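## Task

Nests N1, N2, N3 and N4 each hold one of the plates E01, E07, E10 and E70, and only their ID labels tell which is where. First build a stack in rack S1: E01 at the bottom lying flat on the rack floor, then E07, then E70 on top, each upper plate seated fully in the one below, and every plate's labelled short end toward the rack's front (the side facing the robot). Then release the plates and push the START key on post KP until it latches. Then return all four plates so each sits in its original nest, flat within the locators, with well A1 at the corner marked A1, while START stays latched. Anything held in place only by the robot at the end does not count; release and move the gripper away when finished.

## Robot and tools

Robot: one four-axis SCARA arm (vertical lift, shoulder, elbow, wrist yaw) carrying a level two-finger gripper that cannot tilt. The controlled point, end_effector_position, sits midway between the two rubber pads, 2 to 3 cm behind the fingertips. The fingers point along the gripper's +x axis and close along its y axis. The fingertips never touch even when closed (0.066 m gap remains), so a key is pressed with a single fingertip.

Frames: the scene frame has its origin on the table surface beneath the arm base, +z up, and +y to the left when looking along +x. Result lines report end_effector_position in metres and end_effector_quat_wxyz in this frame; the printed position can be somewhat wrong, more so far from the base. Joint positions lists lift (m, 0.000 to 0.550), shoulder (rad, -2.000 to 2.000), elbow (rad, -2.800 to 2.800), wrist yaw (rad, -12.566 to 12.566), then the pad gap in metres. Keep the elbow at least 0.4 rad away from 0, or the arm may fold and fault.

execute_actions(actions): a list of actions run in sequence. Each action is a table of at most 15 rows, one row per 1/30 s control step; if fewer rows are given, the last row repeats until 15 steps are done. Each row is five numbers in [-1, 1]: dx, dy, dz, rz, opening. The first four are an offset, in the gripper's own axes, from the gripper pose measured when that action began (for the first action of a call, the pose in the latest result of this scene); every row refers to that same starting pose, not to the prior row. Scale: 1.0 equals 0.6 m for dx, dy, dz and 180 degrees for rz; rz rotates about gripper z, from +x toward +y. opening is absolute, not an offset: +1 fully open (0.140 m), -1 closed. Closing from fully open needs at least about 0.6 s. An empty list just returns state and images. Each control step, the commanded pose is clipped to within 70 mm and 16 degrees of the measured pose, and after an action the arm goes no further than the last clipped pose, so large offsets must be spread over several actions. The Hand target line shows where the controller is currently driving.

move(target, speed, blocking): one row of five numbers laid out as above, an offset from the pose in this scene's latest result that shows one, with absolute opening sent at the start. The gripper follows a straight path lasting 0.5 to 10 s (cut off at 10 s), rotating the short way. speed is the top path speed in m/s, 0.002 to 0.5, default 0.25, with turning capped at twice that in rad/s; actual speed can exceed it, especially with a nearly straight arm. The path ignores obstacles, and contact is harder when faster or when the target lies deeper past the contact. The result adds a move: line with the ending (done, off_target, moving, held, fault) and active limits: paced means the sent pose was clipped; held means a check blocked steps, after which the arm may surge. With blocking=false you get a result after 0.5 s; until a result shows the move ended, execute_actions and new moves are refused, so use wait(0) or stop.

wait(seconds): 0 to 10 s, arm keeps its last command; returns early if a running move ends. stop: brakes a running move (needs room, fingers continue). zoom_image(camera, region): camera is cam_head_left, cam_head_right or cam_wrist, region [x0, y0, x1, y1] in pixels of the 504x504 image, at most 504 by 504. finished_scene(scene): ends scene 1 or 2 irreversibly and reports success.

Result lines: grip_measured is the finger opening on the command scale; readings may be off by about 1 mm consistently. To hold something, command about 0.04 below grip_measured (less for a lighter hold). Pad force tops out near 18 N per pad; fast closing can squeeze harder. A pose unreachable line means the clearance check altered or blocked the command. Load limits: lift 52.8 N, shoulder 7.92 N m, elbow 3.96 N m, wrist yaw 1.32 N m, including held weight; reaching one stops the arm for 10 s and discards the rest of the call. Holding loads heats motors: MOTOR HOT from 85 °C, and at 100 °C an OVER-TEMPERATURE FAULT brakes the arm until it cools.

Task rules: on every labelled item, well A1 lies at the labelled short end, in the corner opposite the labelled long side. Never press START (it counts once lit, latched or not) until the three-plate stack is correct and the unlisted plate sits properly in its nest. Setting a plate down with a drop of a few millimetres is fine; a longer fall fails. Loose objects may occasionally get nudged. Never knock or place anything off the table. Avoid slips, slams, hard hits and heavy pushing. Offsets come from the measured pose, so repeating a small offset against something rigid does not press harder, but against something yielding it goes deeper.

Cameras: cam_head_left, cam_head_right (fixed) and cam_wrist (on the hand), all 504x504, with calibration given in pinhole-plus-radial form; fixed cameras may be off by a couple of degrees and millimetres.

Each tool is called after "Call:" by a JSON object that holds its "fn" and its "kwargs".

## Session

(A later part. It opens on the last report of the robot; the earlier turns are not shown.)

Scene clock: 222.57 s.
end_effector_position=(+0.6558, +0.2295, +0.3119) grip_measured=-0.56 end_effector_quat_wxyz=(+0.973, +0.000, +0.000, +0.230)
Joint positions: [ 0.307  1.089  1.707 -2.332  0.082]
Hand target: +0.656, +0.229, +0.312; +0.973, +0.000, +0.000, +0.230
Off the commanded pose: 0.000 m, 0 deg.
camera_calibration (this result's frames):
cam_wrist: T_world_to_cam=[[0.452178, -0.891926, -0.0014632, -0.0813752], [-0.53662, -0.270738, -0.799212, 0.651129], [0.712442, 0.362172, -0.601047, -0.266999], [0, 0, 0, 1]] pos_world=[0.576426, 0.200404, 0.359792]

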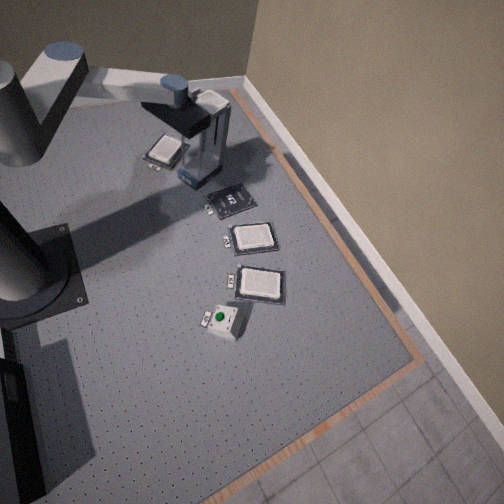

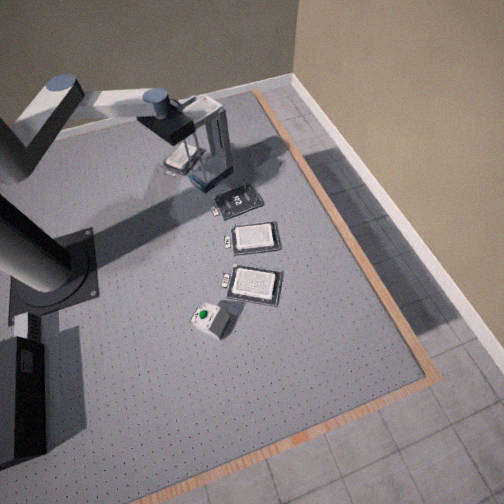

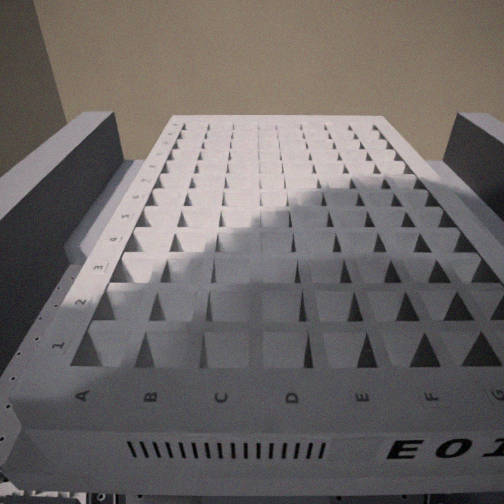

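Call:
{"fn": "execute_actions", "kwargs": {"actions": [[[0,0,-0.0016,0,-0.61]],[[0,0,-0.0016,0,-0.61]],[[0,0,-0.0016,0,-0.61]]]}}

Scene clock: 225.70 s.
end_effector_position=(+0.6558, +0.2295, +0.3088) grip_measured=-0.56 end_effector_quat_wxyz=(+0.973, +0.000, +0.000, +0.230)
Joint positions: [ 0.304  1.089  1.707 -2.332  0.082]
Hand target: +0.656, +0.229, +0.309; +0.973, +0.000, +0.000, +0.230
Off the commanded pose: 0.000 m, 0 deg.
camera_calibration (this result's frames):
cam_wrist: T_world_to_cam=[[0.452174, -0.891928, -0.0014632, -0.0813781], [-0.536621, -0.270736, -0.799212, 0.648678], [0.712444, 0.362168, -0.601047, -0.268842], [0, 0, 0, 1]] pos_world=[0.576426, 0.200403, 0.356725]

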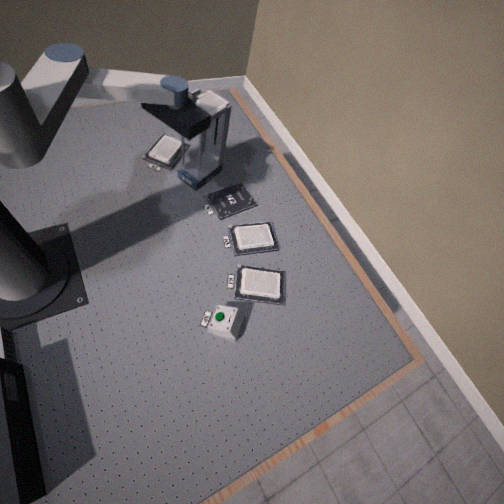

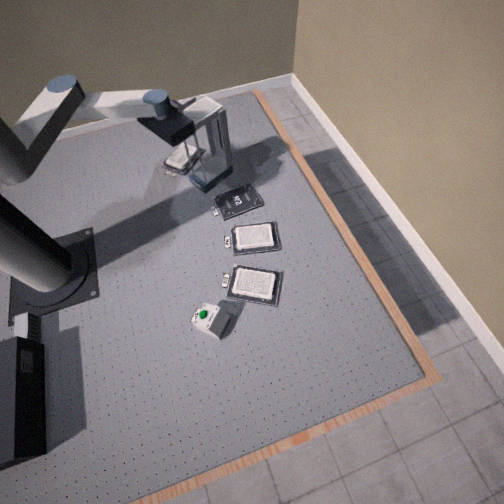

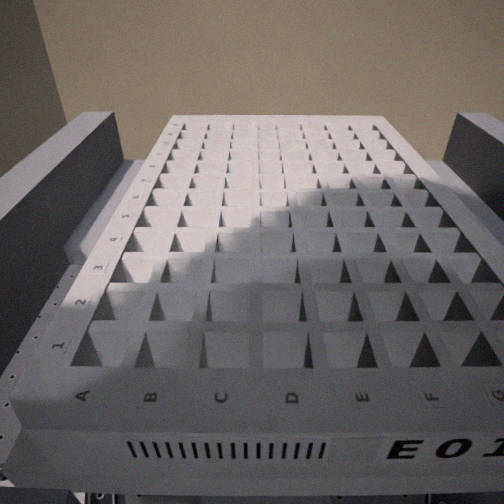

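Call:
{"fn": "move", "kwargs": {"target": [0, 0, -0.04, 0, -0.61], "speed": 0.04}}

Call:
{"fn": "zoom_image", "kwargs": {"camera": "cam_wrist", "region": [120, 70, 220, 170]}}

Call:
{"fn": "zoom_image", "kwargs": {"camera": "cam_wrist", "region": [340, 70, 440, 170]}}

Call:
{"fn": "zoom_image", "kwargs": {"camera": "cam_wrist", "region": [0, 384, 120, 504]}}

Scene clock: 230.33 s.
end_effector_position=(+0.6558, +0.2295, +0.2847) grip_measured=-0.56 end_effector_quat_wxyz=(+0.973, +0.000, +0.000, +0.230)
Joint positions: [ 0.28   1.089  1.707 -2.332  0.082]
Hand target: +0.656, +0.229, +0.285; +0.973, +0.000, +0.000, +0.230
Off the commanded pose: 0.000 m, 0 deg.
move: done
camera_calibration (this result's frames):
cam_wrist: T_world_to_cam=[[0.45217, -0.891931, -0.0014632, -0.0814113], [-0.536622, -0.270733, -0.799212, 0.629433], [0.712446, 0.362165, -0.601047, -0.283315], [0, 0, 0, 1]] pos_world=[0.576426, 0.200401, 0.332646]

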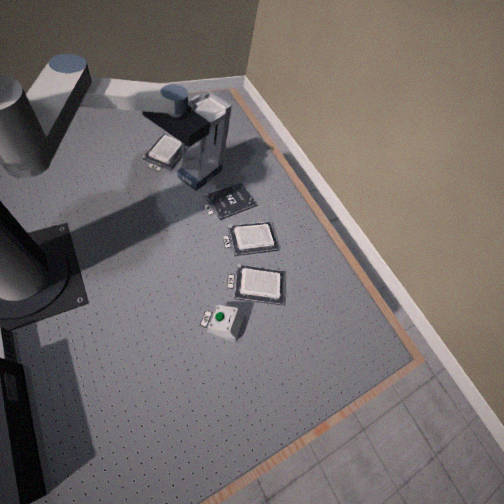

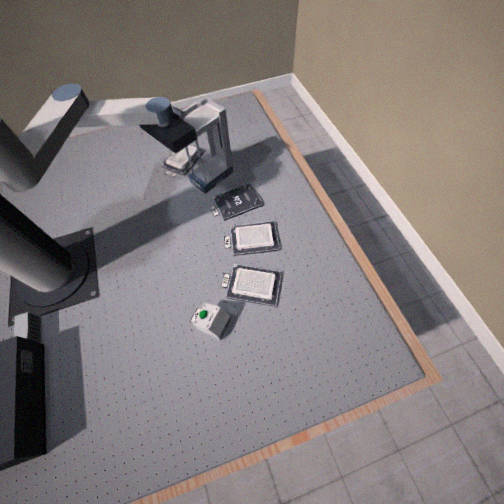

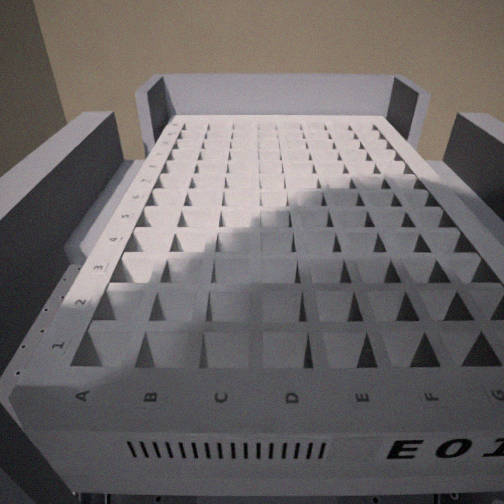

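Region (120, 70, 220, 170) of cam_wrist's 504x504 image, scaled by 5.040, with more detail than that image has.

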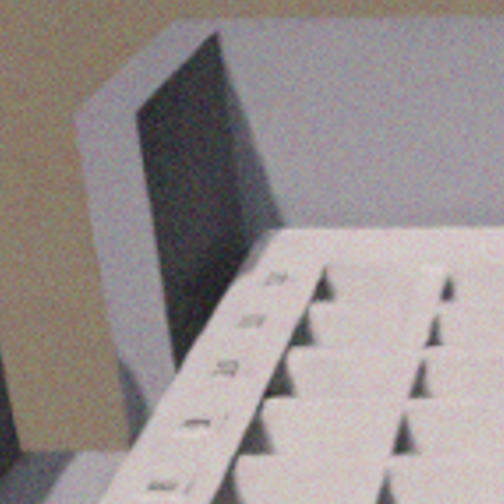

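Region (340, 70, 440, 170) of cam_wrist's 504x504 image, scaled by 5.040, with more detail than that image has.

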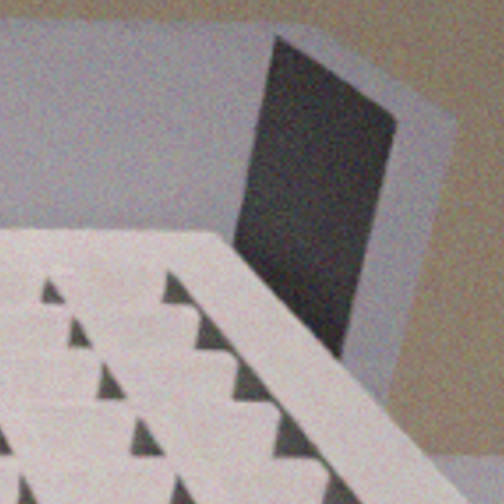

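Region (0, 384, 120, 504) of cam_wrist's 504x504 image, scaled by 4.200, with more detail than that image has.

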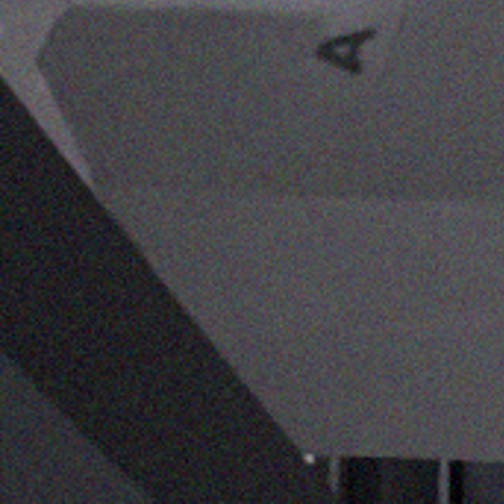

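Call:
{"fn": "move", "kwargs": {"target": [0, 0, -0.35783, 0, -0.61], "speed": 0.13}}

Call:
{"fn": "execute_actions", "kwargs": {"actions": [[[0,0,-0.0016,0,-0.61]],[[0,0,-0.0016,0,-0.61]],[[0,0,-0.0016,0,-0.61]],[[0,0,-0.0016,0,-0.61]]]}}

Scene clock: 241.23 s.
end_effector_position=(+0.6558, +0.2295, +0.0700) grip_measured=-0.56 end_effector_quat_wxyz=(+0.973, +0.000, +0.000, +0.230)
Joint positions: [ 0.065  1.089  1.707 -2.332  0.082]
Hand target: +0.656, +0.229, +0.070; +0.973, +0.000, +0.000, +0.230
Off the commanded pose: 0.000 m, 0 deg.
move: done
camera_calibration (this result's frames):
cam_wrist: T_world_to_cam=[[0.452126, -0.891953, -0.0014632, -0.0817068], [-0.536636, -0.270706, -0.799212, 0.457778], [0.712464, 0.36213, -0.601047, -0.412403], [0, 0, 0, 1]] pos_world=[0.576424, 0.200388, 0.117868]

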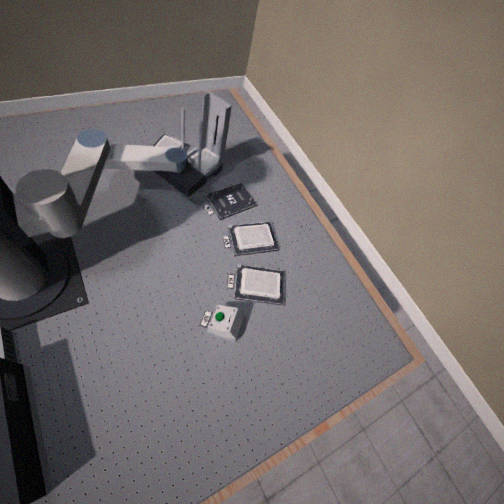

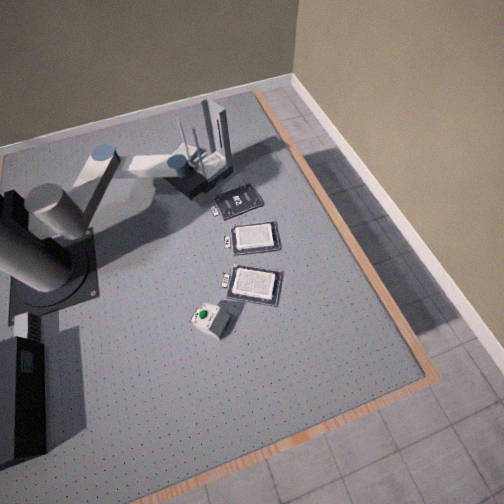

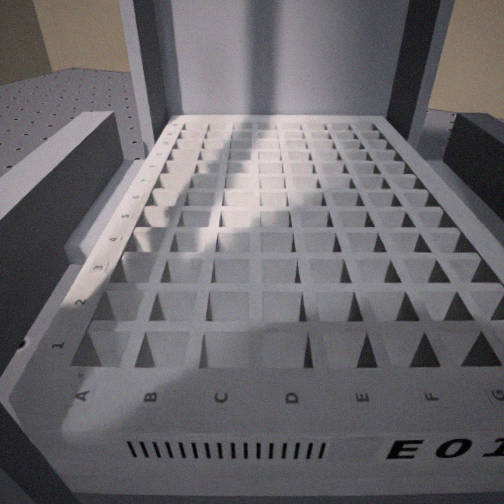

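Scene clock: 243.23 s.
end_effector_position=(+0.6558, +0.2295, +0.0659) grip_measured=-0.56 end_effector_quat_wxyz=(+0.973, +0.000, +0.000, +0.230)
Joint positions: [ 0.061  1.089  1.707 -2.332  0.082]
Hand target: +0.656, +0.229, +0.066; +0.973, +0.000, +0.000, +0.230
Off the commanded pose: 0.000 m, 0 deg.
camera_calibration (this result's frames):
cam_wrist: T_world_to_cam=[[0.452123, -0.891954, -0.0014632, -0.0817117], [-0.536636, -0.270705, -0.799212, 0.454506], [0.712465, 0.362128, -0.601047, -0.414863], [0, 0, 0, 1]] pos_world=[0.576424, 0.200387, 0.113775]

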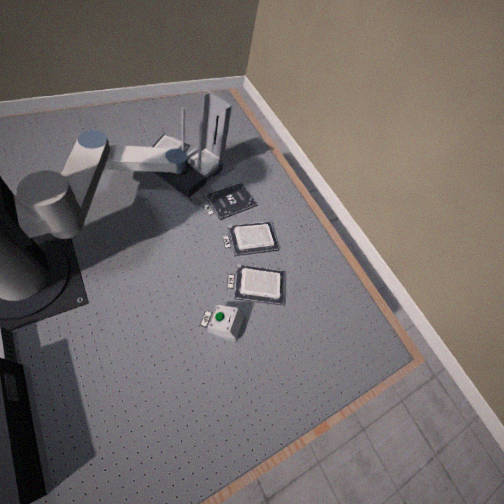

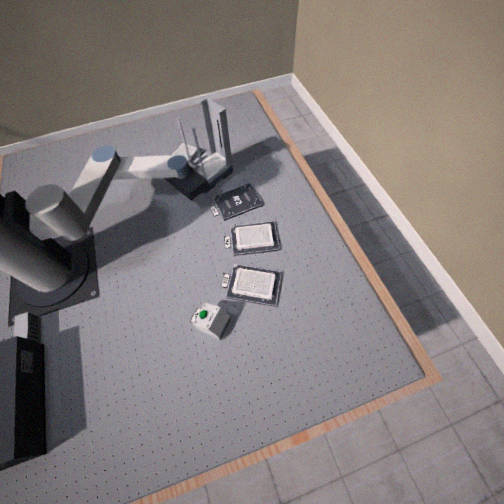

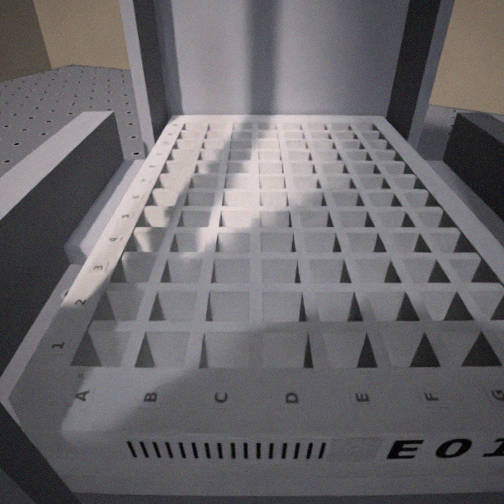

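Call:
{"fn": "execute_actions", "kwargs": {"actions": [[[0,0,-0.0016,0,-0.61]],[[0,0,-0.0006,0,-0.61]]]}}

Scene clock: 247.03 s.
end_effector_position=(+0.6558, +0.2295, +0.0645) grip_measured=-0.56 end_effector_quat_wxyz=(+0.973, +0.000, +0.000, +0.230)
Joint positions: [ 0.059  1.089  1.707 -2.332  0.082]
Hand target: +0.656, +0.229, +0.064; +0.973, +0.000, +0.000, +0.230
Off the commanded pose: 0.000 m, 0 deg.
camera_calibration (this result's frames):
cam_wrist: T_world_to_cam=[[0.452122, -0.891955, -0.0014632, -0.0817133], [-0.536637, -0.270704, -0.799212, 0.453394], [0.712465, 0.362127, -0.601047, -0.415699], [0, 0, 0, 1]] pos_world=[0.576424, 0.200387, 0.112384]

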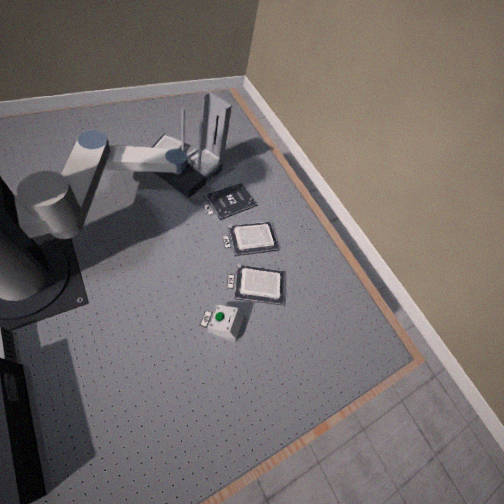

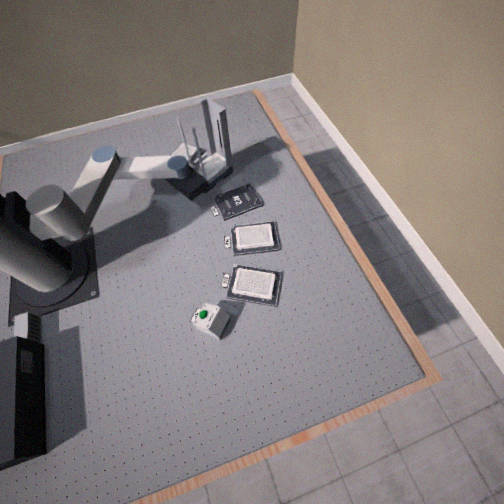

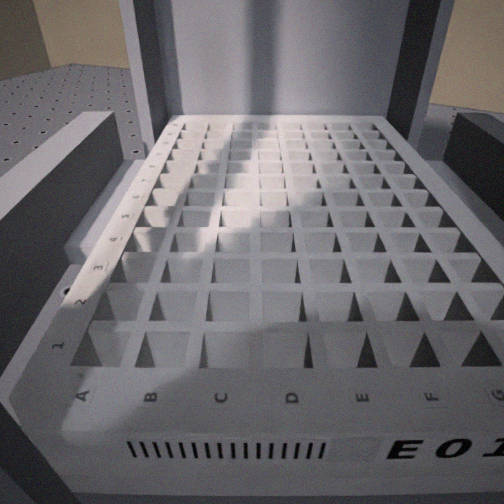

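Call:
{"fn": "execute_actions", "kwargs": {"actions": [[[0,0,0,0,-0.56],[0,0,0,0,-0.52],[0,0,0,0,-0.46],[0,0,0,0,-0.38],[0,0,0,0,-0.30],[0,0,0,0,-0.22],[0,0,0,0,-0.14],[0,0,0,0,-0.08]]]}}

Call:
{"fn": "move", "kwargs": {"target": [-0.2, 0, 0.005, 0, -0.08], "speed": 0.15}}

Scene clock: 250.90 s.
end_effector_position=(+0.6558, +0.2295, +0.0645) grip_measured=-0.08 end_effector_quat_wxyz=(+0.973, +0.000, +0.000, +0.230)
Joint positions: [ 0.059  1.089  1.707 -2.332  0.1  ]
Hand target: +0.656, +0.229, +0.064; +0.973, +0.000, +0.000, +0.230
Off the commanded pose: 0.000 m, 0 deg.
camera_calibration (this result's frames):
cam_wrist: T_world_to_cam=[[0.452121, -0.891955, -0.0014632, -0.0817126], [-0.536637, -0.270704, -0.799212, 0.453395], [0.712466, 0.362126, -0.601047, -0.415699], [0, 0, 0, 1]] pos_world=[0.576424, 0.200387, 0.112384]

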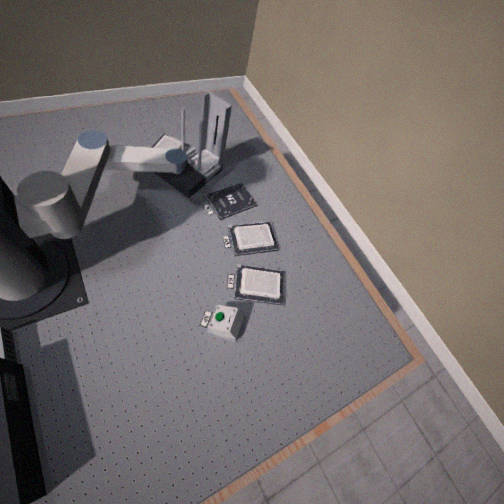

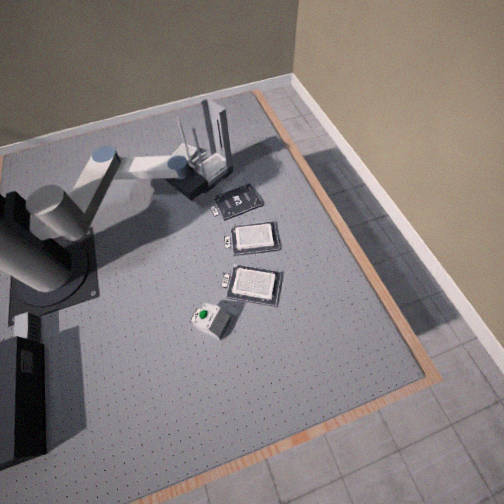

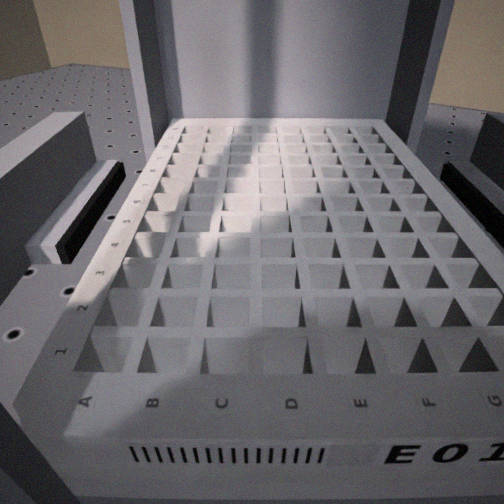

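Scene clock: 252.03 s.
end_effector_position=(+0.5484, +0.1757, +0.0674) grip_measured=-0.08 end_effector_quat_wxyz=(+0.973, +0.000, +0.000, +0.230)
Joint positions: [ 0.062  1.325  1.095 -1.957  0.1  ]
Hand target: +0.548, +0.176, +0.067; +0.973, +0.000, +0.000, +0.230
Off the commanded pose: 0.000 m, 0 deg.
move: done
camera_calibration (this result's frames):
cam_wrist: T_world_to_cam=[[0.451788, -0.892124, -0.0014632, -0.0809453], [-0.536738, -0.270503, -0.799212, 0.383597], [0.712601, 0.36186, -0.601047, -0.31799], [0, 0, 0, 1]] pos_world=[0.469061, 0.146619, 0.11533]

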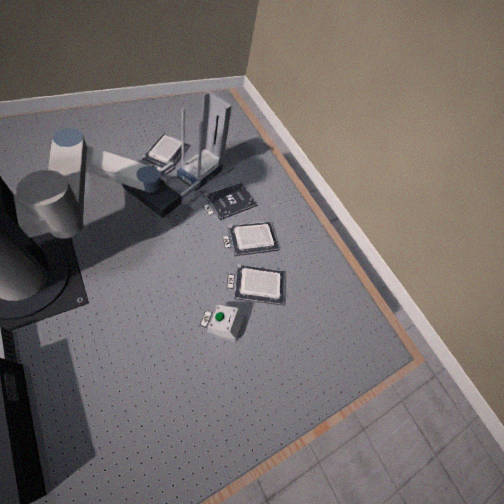

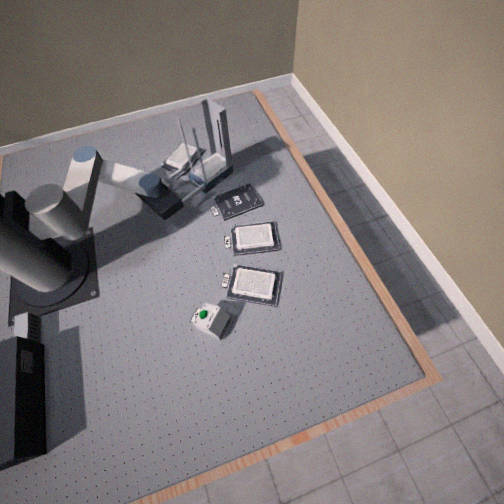

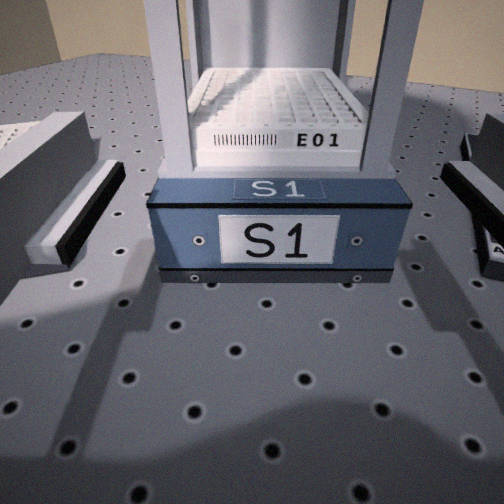

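Call:
{"fn": "move", "kwargs": {"target": [-0.012045, 0.232447, 0.0043, 0.086294, -0.08], "speed": 0.25}}

Call:
{"fn": "move", "kwargs": {"target": [0.1, 0, 0, 0, -0.08], "speed": 0.2}}

Scene clock: 278.67 s.
end_effector_position=(+0.4795, +0.2973, +0.0700) grip_measured=-0.08 end_effector_quat_wxyz=(+0.933, +0.000, +0.000, +0.359)
Joint positions: [ 0.065  1.668  1.154 -2.087  0.1  ]
Hand target: +0.480, +0.297, +0.070; +0.933, +0.000, +0.000, +0.359
Off the commanded pose: 0.000 m, 0 deg.
move: done
camera_calibration (this result's frames):
cam_wrist: T_world_to_cam=[[0.674668, -0.73812, -0.0014632, -0.0939841], [-0.444435, -0.404645, -0.799212, 0.377141], [0.589323, 0.539853, -0.601047, -0.30517], [0, 0, 0, 1]] pos_world=[0.410866, 0.247983, 0.117857]

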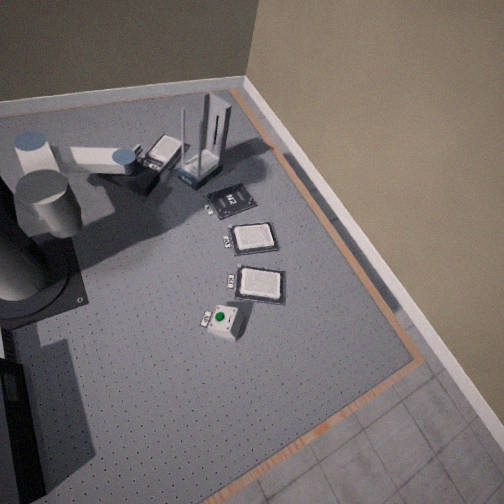

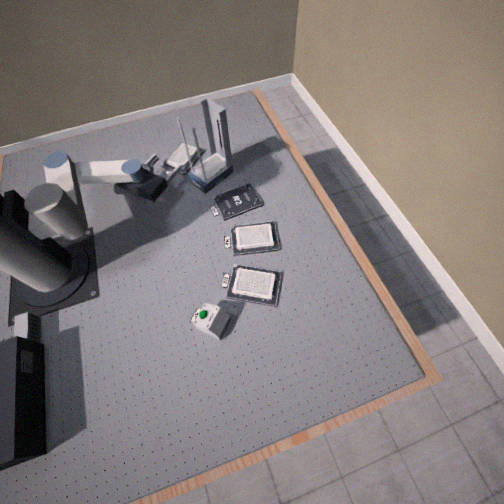

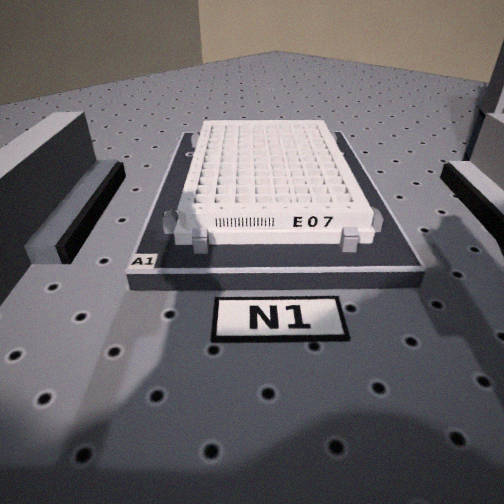

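Scene clock: 279.40 s.
end_effector_position=(+0.5240, +0.3376, +0.0700) grip_measured=-0.08 end_effector_quat_wxyz=(+0.933, +0.000, +0.000, +0.359)
Joint positions: [ 0.065  1.542  1.448 -2.255  0.1  ]
Hand target: +0.524, +0.338, +0.070; +0.933, +0.000, +0.000, +0.359
Off the commanded pose: 0.000 m, 0 deg.
move: done
camera_calibration (this result's frames):
cam_wrist: T_world_to_cam=[[0.674909, -0.7379, -0.0014632, -0.09445], [-0.444303, -0.40479, -0.799212, 0.413217], [0.589146, 0.540045, -0.601047, -0.353139], [0, 0, 0, 1]] pos_world=[0.455389, 0.288282, 0.117857]

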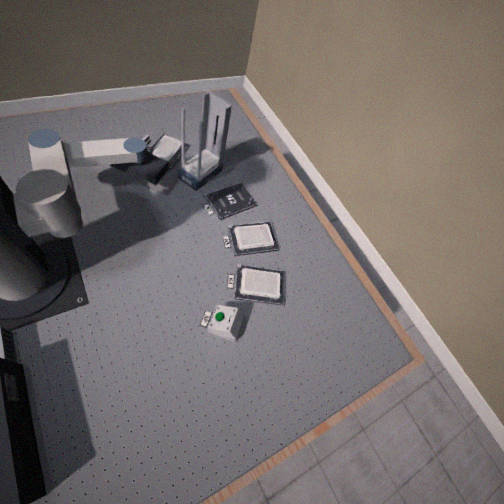

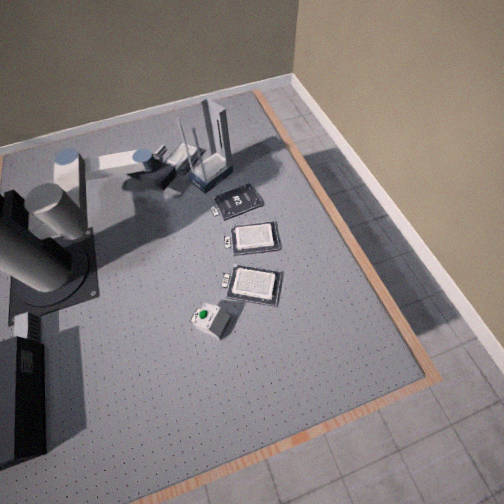

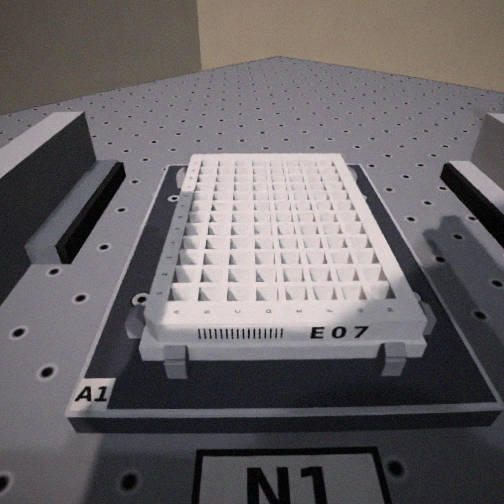

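Call:
{"fn": "zoom_image", "kwargs": {"camera": "cam_wrist", "region": [120, 290, 200, 380]}}

Call:
{"fn": "zoom_image", "kwargs": {"camera": "cam_wrist", "region": [370, 290, 450, 380]}}

Call:
{"fn": "zoom_image", "kwargs": {"camera": "cam_wrist", "region": [165, 140, 225, 190]}}

Call:
{"fn": "zoom_image", "kwargs": {"camera": "cam_wrist", "region": [315, 140, 375, 190]}}

Region (120, 290, 200, 380) of cam_wrist's 504x504 image, scaled by 5.600, with more detail than that image has.

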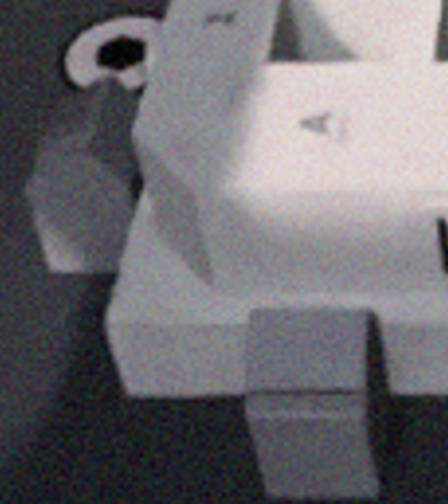

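Region (370, 290, 450, 380) of cam_wrist's 504x504 image, scaled by 5.600, with more detail than that image has.

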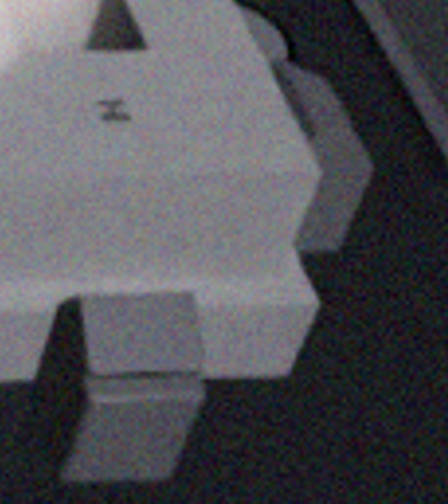

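Region (165, 140, 225, 190) of cam_wrist's 504x504 image, scaled by 8.400, with more detail than that image has.

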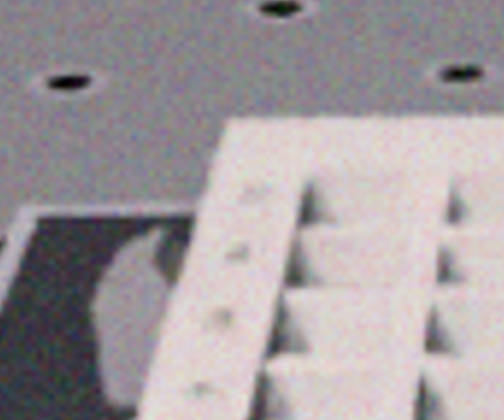

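Region (315, 140, 375, 190) of cam_wrist's 504x504 image, scaled by 8.400, with more detail than that image has.

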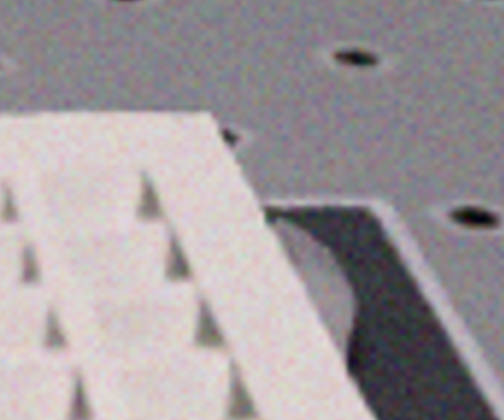

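Call:
{"fn": "move", "kwargs": {"target": [0.082733, 0.002287, -0.0416, 0.004861, -0.08], "speed": 0.1}}

Call:
{"fn": "move", "kwargs": {"target": [0, 0, -0.0178, 0, -0.08], "speed": 0.03}}

Call:
{"fn": "execute_actions", "kwargs": {"actions": [[[0,0,0,0,-0.13],[0,0,0,0,-0.18],[0,0,0,0,-0.23],[0,0,0,0,-0.28],[0,0,0,0,-0.33],[0,0,0,0,-0.38],[0,0,0,0,-0.42],[0,0,0,0,-0.46],[0,0,0,0,-0.49],[0,0,0,0,-0.52],[0,0,0,0,-0.54],[0,0,0,0,-0.56],[0,0,0,0,-0.58],[0,0,0,0,-0.60],[0,0,0,0,-0.61]],[[0,0,0,0,-0.61]]]}}

Scene clock: 300.43 s.
end_effector_position=(+0.5599, +0.3720, +0.0449) grip_measured=-0.08 end_effector_quat_wxyz=(+0.930, +0.000, +0.000, +0.367)
Joint positions: [ 0.04   1.418  1.722 -2.389  0.1  ]
Hand target: +0.560, +0.372, +0.045; +0.930, +0.000, +0.000, +0.367
Off the commanded pose: 0.000 m, 0 deg.
move: done
camera_calibration (this result's frames):
cam_wrist: T_world_to_cam=[[0.686267, -0.727348, -0.0014632, -0.103634], [-0.437974, -0.411629, -0.799212, 0.422069], [0.580703, 0.549114, -0.601047, -0.406526], [0, 0, 0, 1]] pos_world=[0.492047, 0.321587, 0.09283]

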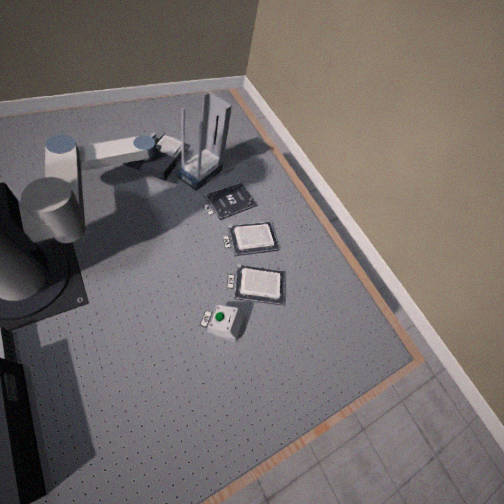

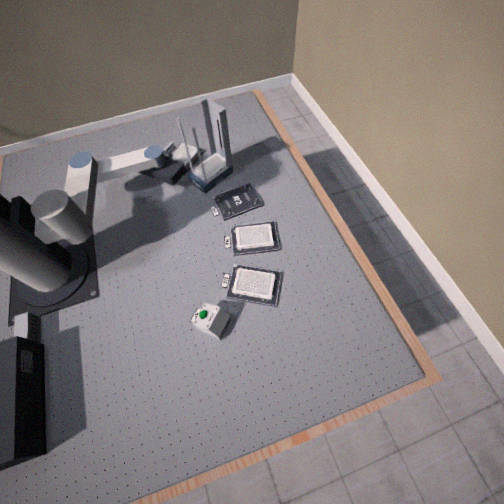

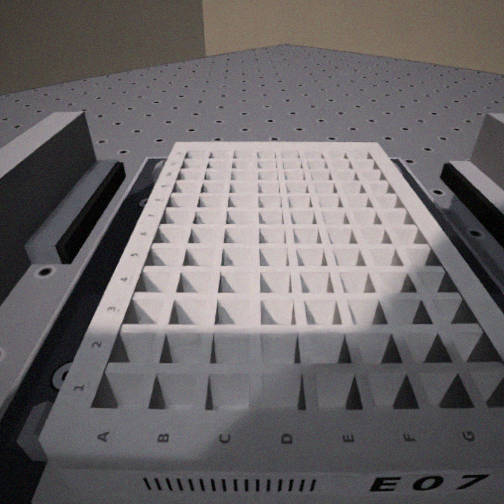

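Scene clock: 301.13 s.
end_effector_position=(+0.5599, +0.3720, +0.0342) grip_measured=-0.08 end_effector_quat_wxyz=(+0.930, +0.000, +0.000, +0.367)
Joint positions: [ 0.029  1.418  1.722 -2.389  0.1  ]
Hand target: +0.560, +0.372, +0.034; +0.930, +0.000, +0.000, +0.367
Off the commanded pose: 0.000 m, 0 deg.
move: done
camera_calibration (this result's frames):
cam_wrist: T_world_to_cam=[[0.686266, -0.727349, -0.0014632, -0.103649], [-0.437974, -0.411629, -0.799212, 0.413496], [0.580704, 0.549113, -0.601047, -0.412973], [0, 0, 0, 1]] pos_world=[0.492047, 0.321587, 0.0821037]

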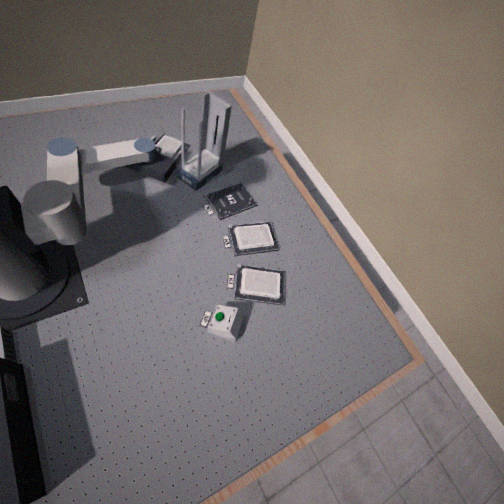

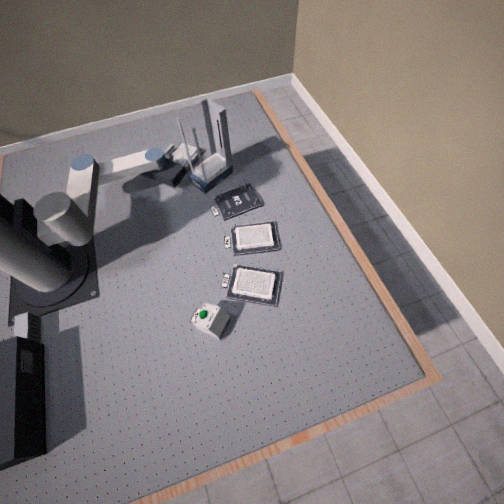

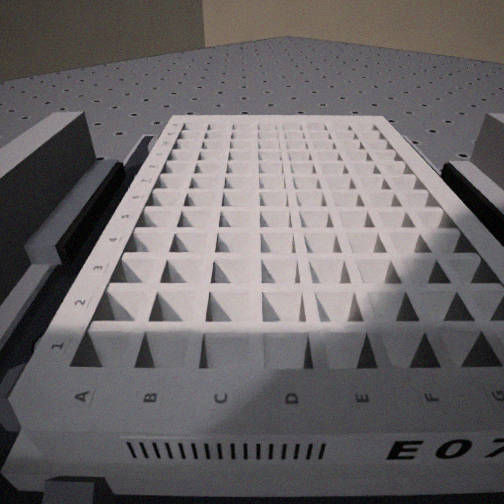

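Scene clock: 302.13 s.
end_effector_position=(+0.5599, +0.3720, +0.0342) grip_measured=-0.56 end_effector_quat_wxyz=(+0.930, +0.000, +0.000, +0.367)
Joint positions: [ 0.029  1.418  1.722 -2.389  0.082]
Hand target: +0.560, +0.372, +0.034; +0.930, +0.000, +0.000, +0.367
Off the commanded pose: 0.000 m, 0 deg.
camera_calibration (this result's frames):
cam_wrist: T_world_to_cam=[[0.686268, -0.727347, -0.0014632, -0.10365], [-0.437974, -0.41163, -0.799212, 0.413496], [0.580703, 0.549115, -0.601047, -0.412973], [0, 0, 0, 1]] pos_world=[0.492047, 0.321587, 0.0821037]

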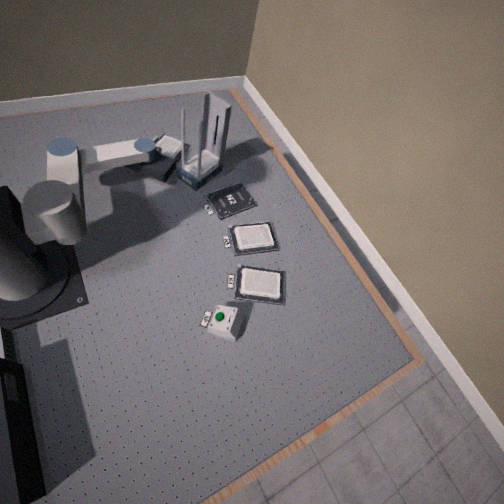

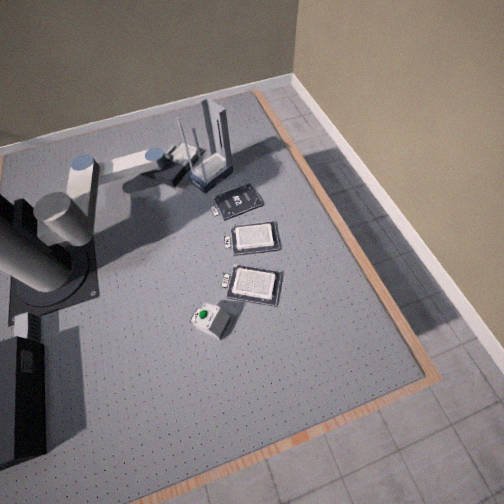

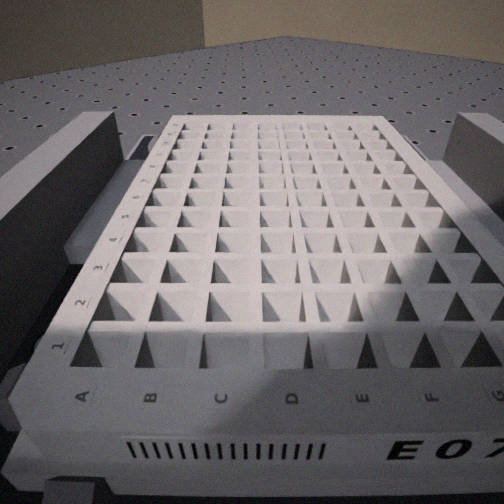

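Call:
{"fn": "move", "kwargs": {"target": [0, 0, 0.4797, 0, -0.61], "speed": 0.2}}

Call:
{"fn": "zoom_image", "kwargs": {"camera": "cam_wrist", "region": [220, 404, 320, 504]}}

Call:
{"fn": "zoom_image", "kwargs": {"camera": "cam_wrist", "region": [150, 100, 210, 150]}}

Call:
{"fn": "zoom_image", "kwargs": {"camera": "cam_wrist", "region": [355, 100, 415, 150]}}

Scene clock: 306.53 s.
end_effector_position=(+0.5599, +0.3720, +0.3221) grip_measured=-0.56 end_effector_quat_wxyz=(+0.930, +0.000, +0.000, +0.367)
Joint positions: [ 0.317  1.418  1.722 -2.389  0.082]
Hand target: +0.560, +0.372, +0.322; +0.930, +0.000, +0.000, +0.367
Off the commanded pose: 0.000 m, 0 deg.
move: done
camera_calibration (this result's frames):
cam_wrist: T_world_to_cam=[[0.686295, -0.727322, -0.0014632, -0.103241], [-0.437958, -0.411646, -0.799212, 0.64357], [0.580682, 0.549136, -0.601047, -0.239948], [0, 0, 0, 1]] pos_world=[0.492044, 0.321597, 0.369978]

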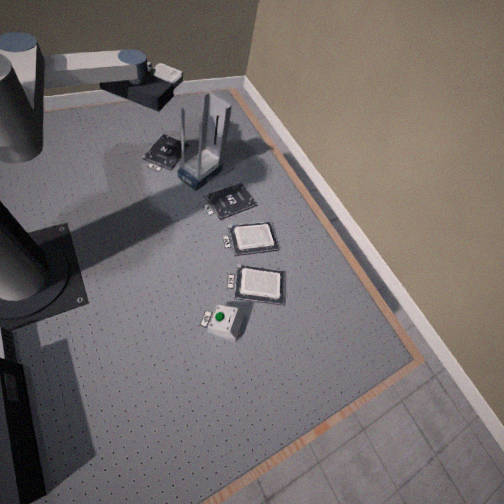

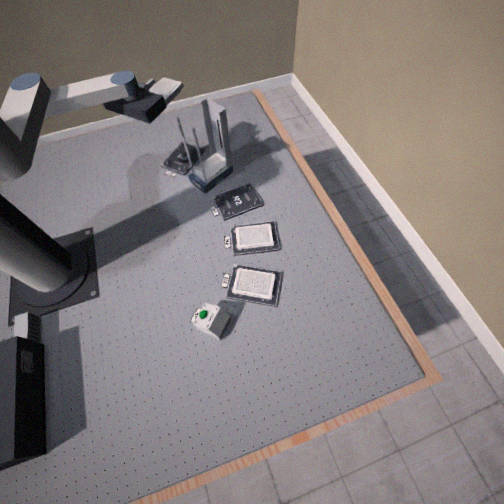

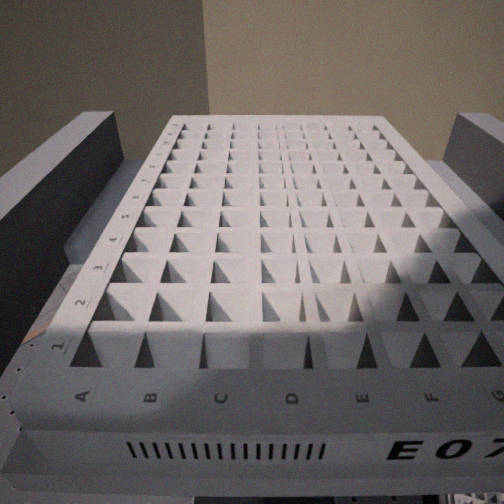

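Region (220, 404, 320, 504) of cam_wrist's 504x504 image, scaled by 5.040, with more detail than that image has.

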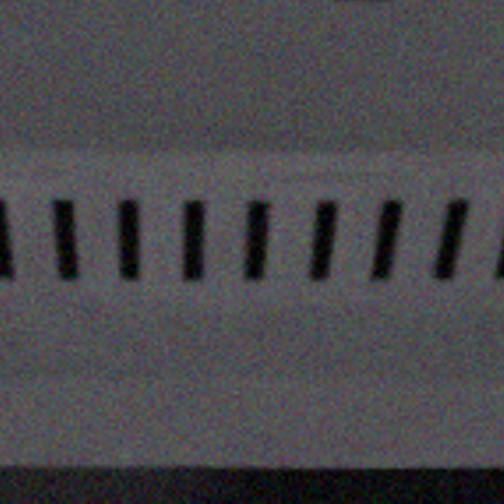

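Region (150, 100, 210, 150) of cam_wrist's 504x504 image, scaled by 8.400, with more detail than that image has.

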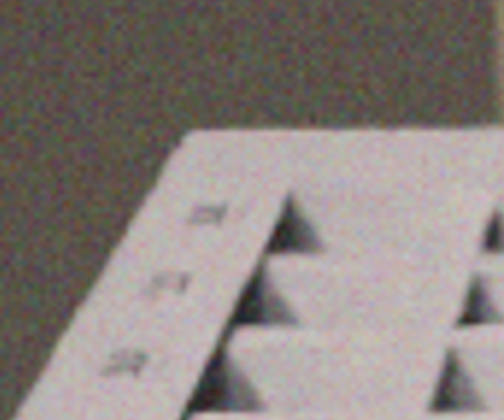

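Region (355, 100, 415, 150) of cam_wrist's 504x504 image, scaled by 8.400, with more detail than that image has.

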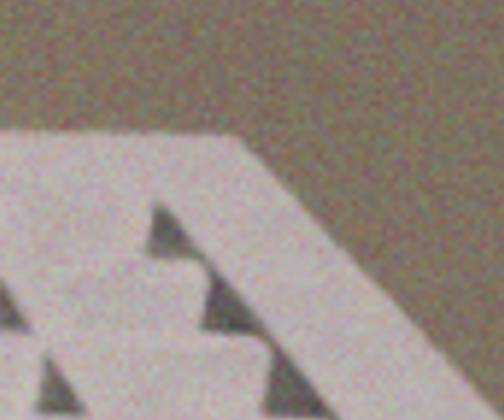

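Call:
{"fn": "move", "kwargs": {"target": [-0.045182, -0.282688, 0, -0.091431, -0.61], "speed": 0.2}}

Scene clock: 315.67 s.
end_effector_position=(+0.6559, +0.2294, +0.3221) grip_measured=-0.56 end_effector_quat_wxyz=(+0.973, +0.000, +0.000, +0.230)
Joint positions: [ 0.317  1.089  1.708 -2.333  0.082]
Hand target: +0.656, +0.230, +0.322; +0.973, +0.000, +0.000, +0.230
Off the commanded pose: 0.000 m, 0 deg.
move: done
camera_calibration (this result's frames):
cam_wrist: T_world_to_cam=[[0.451752, -0.892142, -0.0014632, -0.0811736], [-0.536749, -0.270482, -0.799212, 0.659337], [0.712615, 0.361831, -0.601047, -0.26097], [0, 0, 0, 1]] pos_world=[0.57654, 0.200347, 0.369977]

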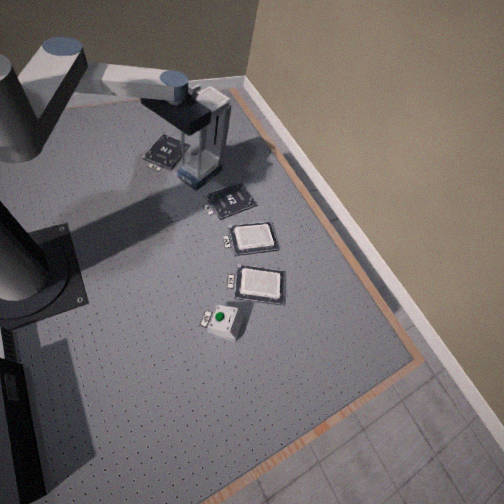

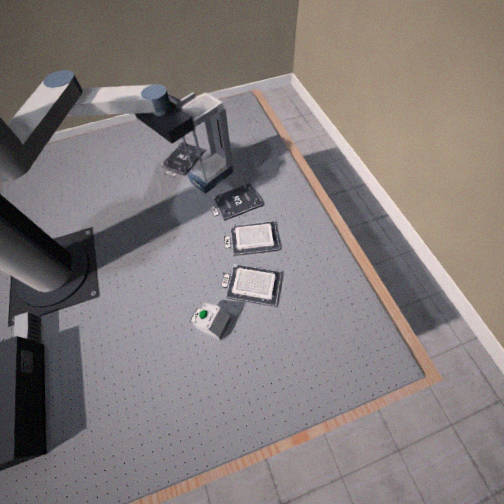

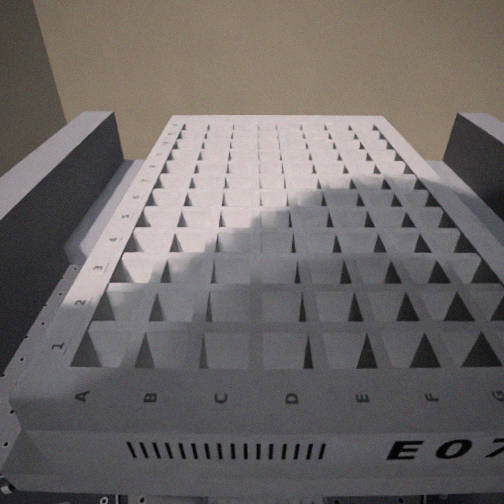

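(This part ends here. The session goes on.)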